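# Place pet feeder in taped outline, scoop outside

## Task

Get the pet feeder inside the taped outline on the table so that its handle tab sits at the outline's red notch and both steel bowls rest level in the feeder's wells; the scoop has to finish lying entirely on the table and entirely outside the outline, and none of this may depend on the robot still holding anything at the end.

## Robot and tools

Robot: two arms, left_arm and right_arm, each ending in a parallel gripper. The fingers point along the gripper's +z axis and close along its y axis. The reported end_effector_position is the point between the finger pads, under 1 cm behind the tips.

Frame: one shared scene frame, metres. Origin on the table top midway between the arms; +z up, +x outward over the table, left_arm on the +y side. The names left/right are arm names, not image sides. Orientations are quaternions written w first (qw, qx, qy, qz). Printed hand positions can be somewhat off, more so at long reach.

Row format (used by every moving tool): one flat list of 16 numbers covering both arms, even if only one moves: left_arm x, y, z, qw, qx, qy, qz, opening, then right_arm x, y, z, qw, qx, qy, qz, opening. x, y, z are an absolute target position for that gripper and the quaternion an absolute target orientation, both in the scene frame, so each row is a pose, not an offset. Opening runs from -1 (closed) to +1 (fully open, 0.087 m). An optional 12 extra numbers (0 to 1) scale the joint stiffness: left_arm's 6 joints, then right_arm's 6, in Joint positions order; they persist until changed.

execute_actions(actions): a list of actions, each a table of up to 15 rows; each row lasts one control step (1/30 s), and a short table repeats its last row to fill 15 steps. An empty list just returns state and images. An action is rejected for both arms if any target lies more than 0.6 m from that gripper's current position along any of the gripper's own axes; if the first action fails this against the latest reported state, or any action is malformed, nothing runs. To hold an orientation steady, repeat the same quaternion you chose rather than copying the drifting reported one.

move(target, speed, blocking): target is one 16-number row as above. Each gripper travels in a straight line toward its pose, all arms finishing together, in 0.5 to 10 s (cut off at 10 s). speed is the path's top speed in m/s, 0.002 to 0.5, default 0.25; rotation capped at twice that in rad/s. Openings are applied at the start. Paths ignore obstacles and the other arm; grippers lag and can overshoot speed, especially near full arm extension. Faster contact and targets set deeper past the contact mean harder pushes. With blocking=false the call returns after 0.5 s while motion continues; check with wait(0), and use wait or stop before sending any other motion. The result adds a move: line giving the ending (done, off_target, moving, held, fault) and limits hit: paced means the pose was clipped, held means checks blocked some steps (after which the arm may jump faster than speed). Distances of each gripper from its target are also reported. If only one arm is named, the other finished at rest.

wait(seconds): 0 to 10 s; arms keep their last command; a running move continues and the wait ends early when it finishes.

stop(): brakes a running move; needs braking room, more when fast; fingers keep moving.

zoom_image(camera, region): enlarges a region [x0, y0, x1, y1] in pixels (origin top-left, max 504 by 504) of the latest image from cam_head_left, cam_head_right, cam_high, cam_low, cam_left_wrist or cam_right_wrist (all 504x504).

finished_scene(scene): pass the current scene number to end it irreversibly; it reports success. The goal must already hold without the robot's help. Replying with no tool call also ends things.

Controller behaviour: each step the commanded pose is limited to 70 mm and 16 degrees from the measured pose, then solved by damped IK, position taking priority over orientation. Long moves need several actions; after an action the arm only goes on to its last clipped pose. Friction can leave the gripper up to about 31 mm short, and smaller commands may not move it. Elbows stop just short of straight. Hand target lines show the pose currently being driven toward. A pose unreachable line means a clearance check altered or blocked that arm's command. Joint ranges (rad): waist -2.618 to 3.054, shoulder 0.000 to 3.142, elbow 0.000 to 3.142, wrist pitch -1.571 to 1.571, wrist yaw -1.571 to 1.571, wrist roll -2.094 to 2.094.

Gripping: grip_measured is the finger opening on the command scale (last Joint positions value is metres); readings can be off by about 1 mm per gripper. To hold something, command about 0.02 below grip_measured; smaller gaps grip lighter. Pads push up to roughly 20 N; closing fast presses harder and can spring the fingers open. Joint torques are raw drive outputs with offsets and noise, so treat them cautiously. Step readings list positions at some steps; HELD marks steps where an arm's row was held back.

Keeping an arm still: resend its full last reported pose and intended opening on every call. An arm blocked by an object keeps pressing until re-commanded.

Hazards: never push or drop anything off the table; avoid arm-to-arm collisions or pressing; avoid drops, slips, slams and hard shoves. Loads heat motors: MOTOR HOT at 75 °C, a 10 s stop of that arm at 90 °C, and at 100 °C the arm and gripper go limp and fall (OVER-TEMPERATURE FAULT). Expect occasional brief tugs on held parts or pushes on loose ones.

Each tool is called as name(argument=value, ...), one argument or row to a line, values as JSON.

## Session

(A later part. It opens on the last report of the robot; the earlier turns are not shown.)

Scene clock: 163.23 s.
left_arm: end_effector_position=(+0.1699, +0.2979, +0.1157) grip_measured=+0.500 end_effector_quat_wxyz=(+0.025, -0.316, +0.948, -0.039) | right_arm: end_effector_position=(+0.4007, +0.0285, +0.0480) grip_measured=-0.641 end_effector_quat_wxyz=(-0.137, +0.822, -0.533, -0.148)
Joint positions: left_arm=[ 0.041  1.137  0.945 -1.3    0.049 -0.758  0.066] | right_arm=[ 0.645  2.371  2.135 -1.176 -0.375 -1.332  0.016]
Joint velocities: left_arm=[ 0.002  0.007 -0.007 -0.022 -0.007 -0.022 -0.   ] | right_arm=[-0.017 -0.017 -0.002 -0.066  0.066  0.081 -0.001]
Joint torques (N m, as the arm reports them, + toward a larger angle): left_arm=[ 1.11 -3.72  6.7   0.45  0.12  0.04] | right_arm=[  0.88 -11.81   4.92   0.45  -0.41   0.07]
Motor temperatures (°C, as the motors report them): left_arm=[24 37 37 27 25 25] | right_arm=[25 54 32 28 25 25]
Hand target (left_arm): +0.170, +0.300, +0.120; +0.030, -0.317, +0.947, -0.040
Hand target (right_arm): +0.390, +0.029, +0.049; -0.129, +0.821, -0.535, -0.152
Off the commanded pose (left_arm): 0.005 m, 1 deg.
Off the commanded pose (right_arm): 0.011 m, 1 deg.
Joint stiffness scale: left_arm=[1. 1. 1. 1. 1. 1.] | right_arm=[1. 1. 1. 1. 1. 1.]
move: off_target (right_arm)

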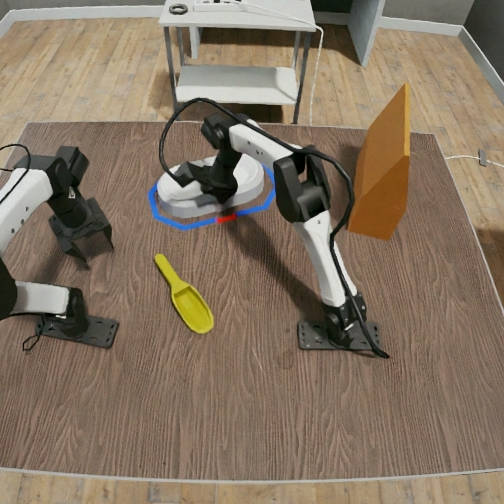

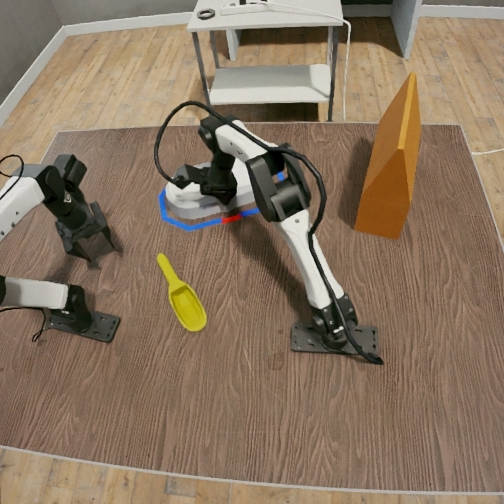

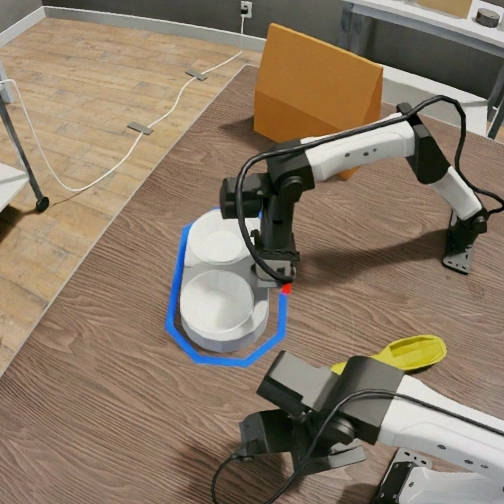

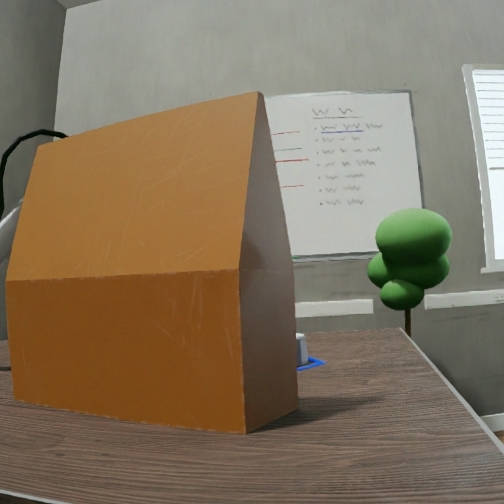

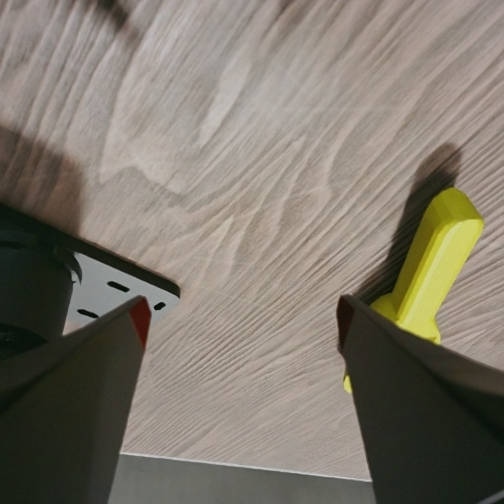

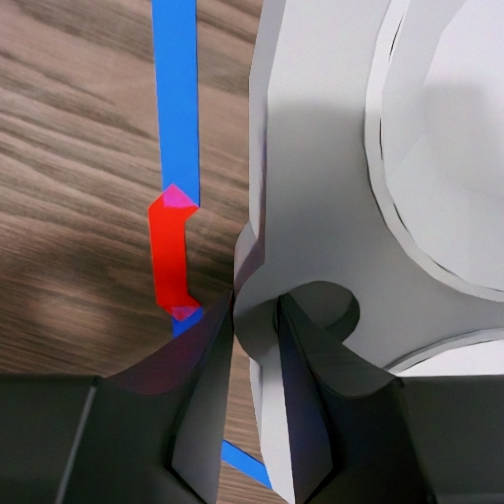

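execute_actions(
  actions=[
    [[0.17,0.3,0.12,0.03,-0.317,0.948,-0.04,0.5,0.386,0.027,0.049,0.129,-0.821,0.535,0.152,-0.71]],
    [[0.17,0.3,0.12,0.03,-0.317,0.948,-0.04,0.5,0.396,0.026,0.049,0.137,-0.822,0.533,0.148,-0.42]],
  ],
)

move(
  target=[0.17,0.3,0.12,0.03,-0.317,0.948,-0.04,0.5,0.398,0.005,0.105,0.137,-0.822,0.533,0.148,-0.42],
  speed=0.12,
)

zoom_image(
  camera="cam_high",
  region=[140,190,330,380],
)

zoom_image(
  camera="cam_head_left",
  region=[140,140,290,240],
)

Scene clock: 175.70 s.
left_arm: end_effector_position=(+0.1699, +0.2979, +0.1157) grip_measured=+0.500 end_effector_quat_wxyz=(+0.025, -0.316, +0.948, -0.039) | right_arm: end_effector_position=(+0.3950, +0.0258, +0.0476) grip_measured=-0.420 end_effector_quat_wxyz=(-0.134, +0.821, -0.534, -0.150)
Joint positions: left_arm=[ 0.041  1.137  0.945 -1.3    0.049 -0.758  0.066] | right_arm=[ 0.647  2.347  2.093 -1.164 -0.376 -1.329  0.025]
Joint velocities: left_arm=[-0.012 -0.007 -0.002 -0.037 -0.007 -0.022  0.   ] | right_arm=[-0.002 -0.007 -0.012  0.022 -0.007  0.066 -0.001]
Joint torques (N m, as the arm reports them, + toward a larger angle): left_arm=[ 1.14 -3.69  6.73  0.45  0.07  0.05] | right_arm=[  0.05 -10.55   7.07   0.57  -0.38  -0.04]
Motor temperatures (°C, as the motors report them): left_arm=[24 36 38 27 25 25] | right_arm=[25 56 32 28 24 25]
Hand target (left_arm): +0.170, +0.300, +0.120; +0.030, -0.317, +0.947, -0.040
Hand target (right_arm): +0.396, +0.026, +0.049; -0.137, +0.822, -0.533, -0.148
Off the commanded pose (left_arm): 0.005 m, 1 deg.
Off the commanded pose (right_arm): 0.002 m, 0 deg.
Joint stiffness scale: left_arm=[1. 1. 1. 1. 1. 1.] | right_arm=[1. 1. 1. 1. 1. 1.]
Step readings (end_effector_position; steps 1 to 15: 1st action; 16 to 30: 2nd action):
0: left_arm (+0.1699, +0.2979, +0.1157) | right_arm (+0.4007, +0.0284, +0.0479)
1: left_arm (+0.1699, +0.2979, +0.1157) | right_arm (+0.4005, +0.0282, +0.0480)
2: left_arm (+0.1699, +0.2979, +0.1157) | right_arm (+0.3996, +0.0276, +0.0478)
4: left_arm (+0.1699, +0.2979, +0.1157) | right_arm (+0.3971, +0.0263, +0.0477)
8: left_arm (+0.1699, +0.2979, +0.1157) | right_arm (+0.3964, +0.0262, +0.0477)
15: left_arm (+0.1699, +0.2979, +0.1157) | right_arm (+0.3964, +0.0262, +0.0477)
16: left_arm (+0.1699, +0.2979, +0.1157) | right_arm (+0.3958, +0.0261, +0.0477)
17: left_arm (+0.1699, +0.2979, +0.1157) | right_arm (+0.3954, +0.0258, +0.0476)
19: left_arm (+0.1699, +0.2979, +0.1157) | right_arm (+0.3950, +0.0257, +0.0476)
23: left_arm (+0.1699, +0.2979, +0.1157) | right_arm (+0.3950, +0.0258, +0.0476)
30: end_effector_position above

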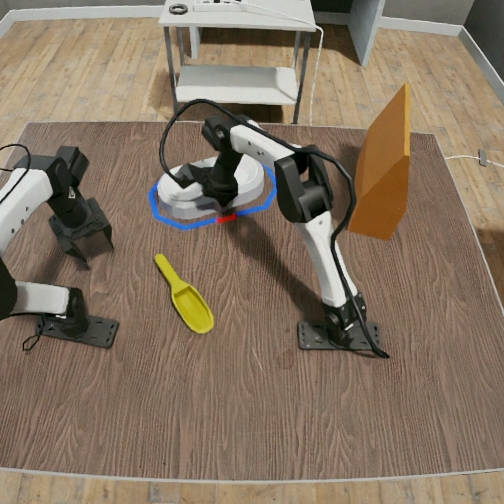

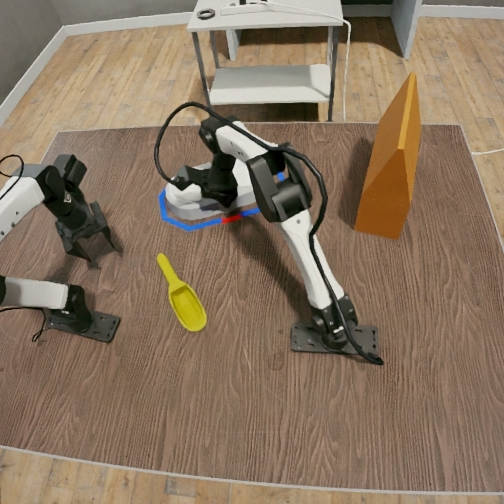

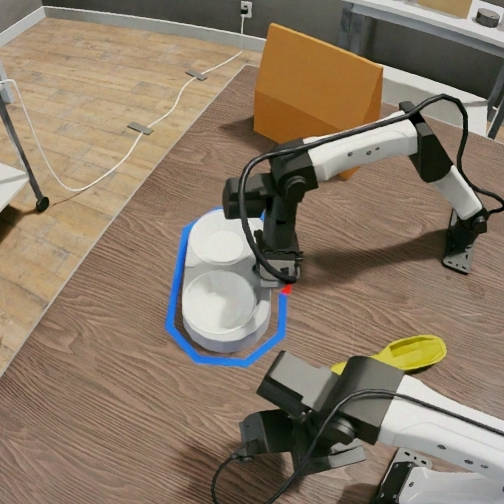

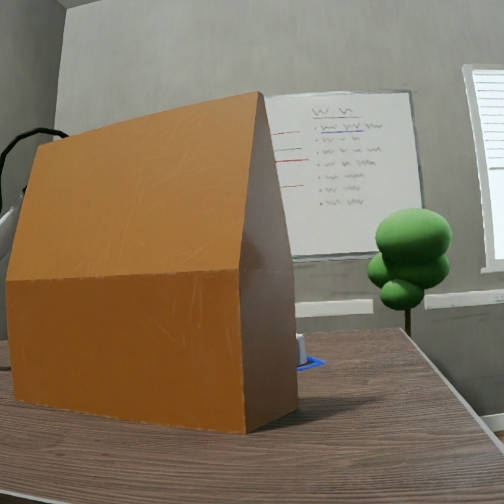

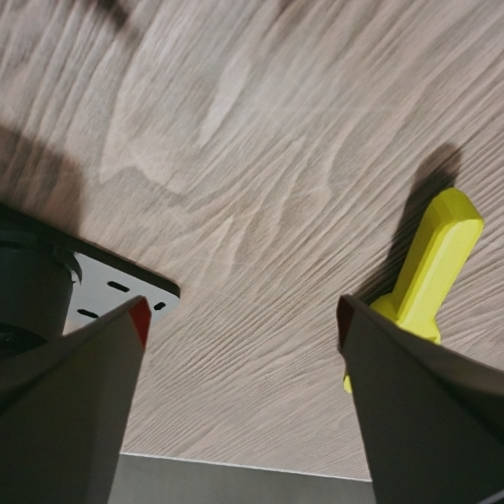

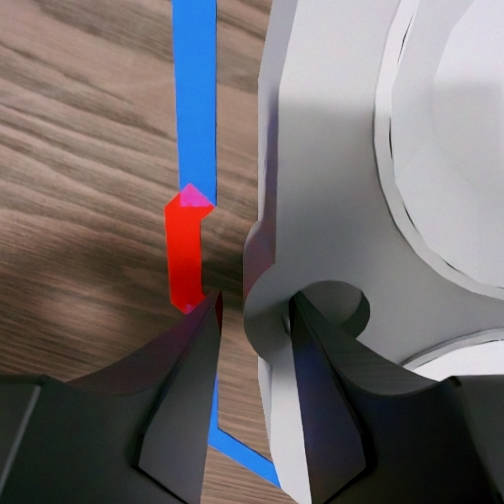

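Scene clock: 176.83 s.
left_arm: end_effector_position=(+0.1699, +0.2979, +0.1157) grip_measured=+0.500 end_effector_quat_wxyz=(+0.025, -0.316, +0.948, -0.039) | right_arm: end_effector_position=(+0.3943, +0.0043, +0.0906) grip_measured=-0.420 end_effector_quat_wxyz=(-0.122, +0.820, -0.538, -0.152)
Joint positions: left_arm=[ 0.041  1.137  0.945 -1.3    0.049 -0.758  0.066] | right_arm=[ 0.612  2.332  2.241 -1.365 -0.376 -1.363  0.025]
Joint velocities: left_arm=[-0.017 -0.007  0.007 -0.081 -0.037  0.037  0.001] | right_arm=[ 0.007  0.002  0.002 -0.007  0.022 -0.022 -0.001]
Joint torques (N m, as the arm reports them, + toward a larger angle): left_arm=[ 1.04 -3.78  6.76  0.45  0.07  0.02] | right_arm=[ -0.47 -11.24   9.59   0.33  -0.44  -0.15]
Motor temperatures (°C, as the motors report them): left_arm=[24 36 38 27 25 25] | right_arm=[25 56 32 28 24 25]
Hand target (left_arm): +0.170, +0.300, +0.120; +0.030, -0.317, +0.947, -0.040
Hand target (right_arm): +0.398, +0.004, +0.105; -0.137, +0.822, -0.533, -0.147
Off the commanded pose (left_arm): 0.005 m, 1 deg.
Off the commanded pose (right_arm): 0.015 m, 2 deg.
Joint stiffness scale: left_arm=[1. 1. 1. 1. 1. 1.] | right_arm=[1. 1. 1. 1. 1. 1.]
move: off_target (right_arm)

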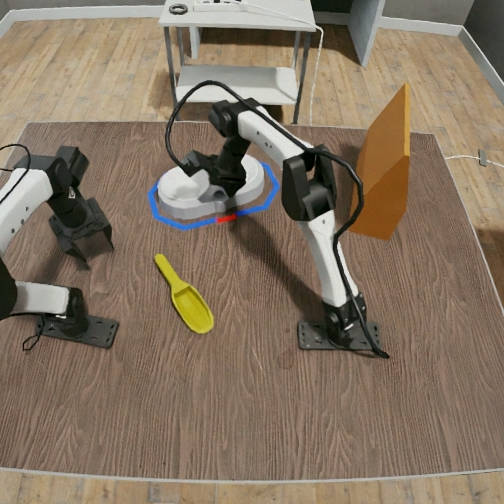

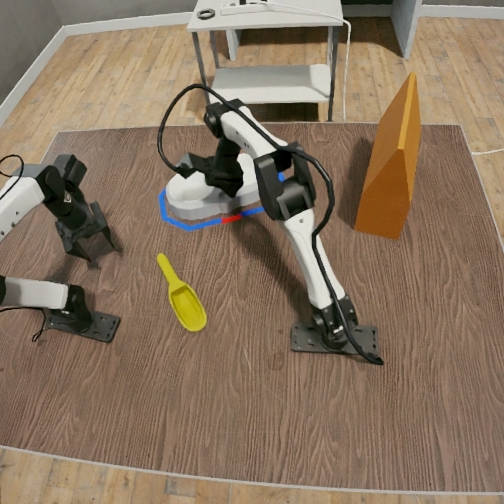

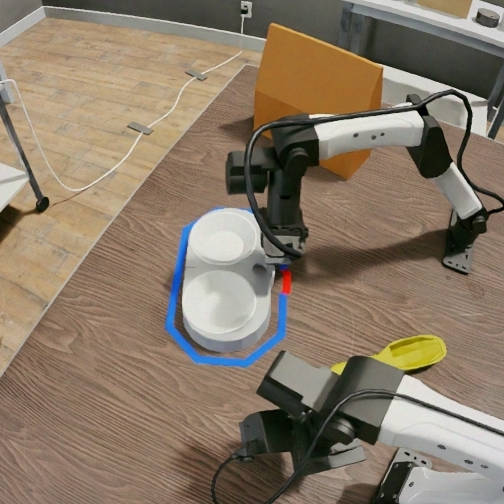

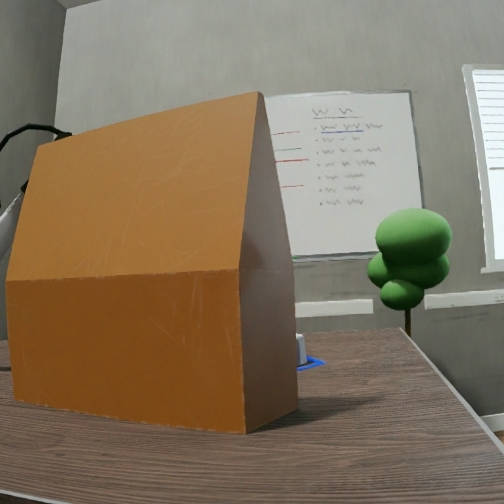

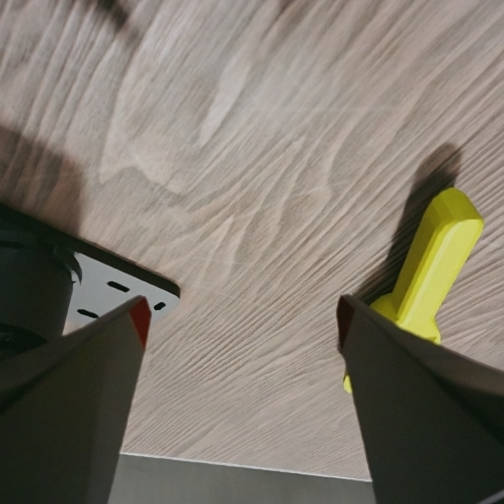

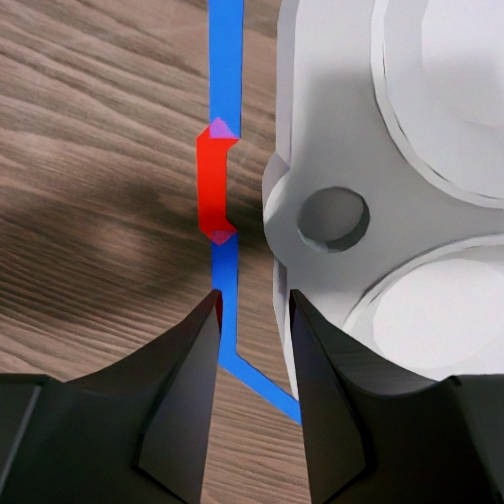

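Region (140, 190, 330, 380) of cam_high's 504x504 image, scaled by 2.653, with more detail than that image has.

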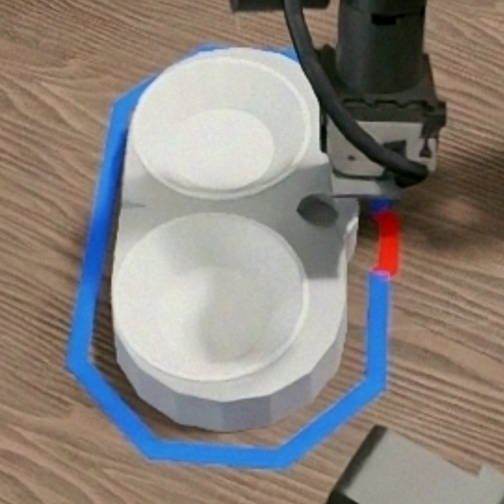

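Region (140, 140, 290, 240) of cam_head_left's 504x504 image, scaled by 3.360, with more detail than that image has.

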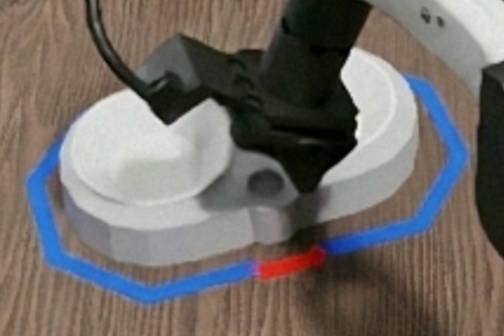

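finished_scene(
  scene=2,
)

The scene is finished: the task was done.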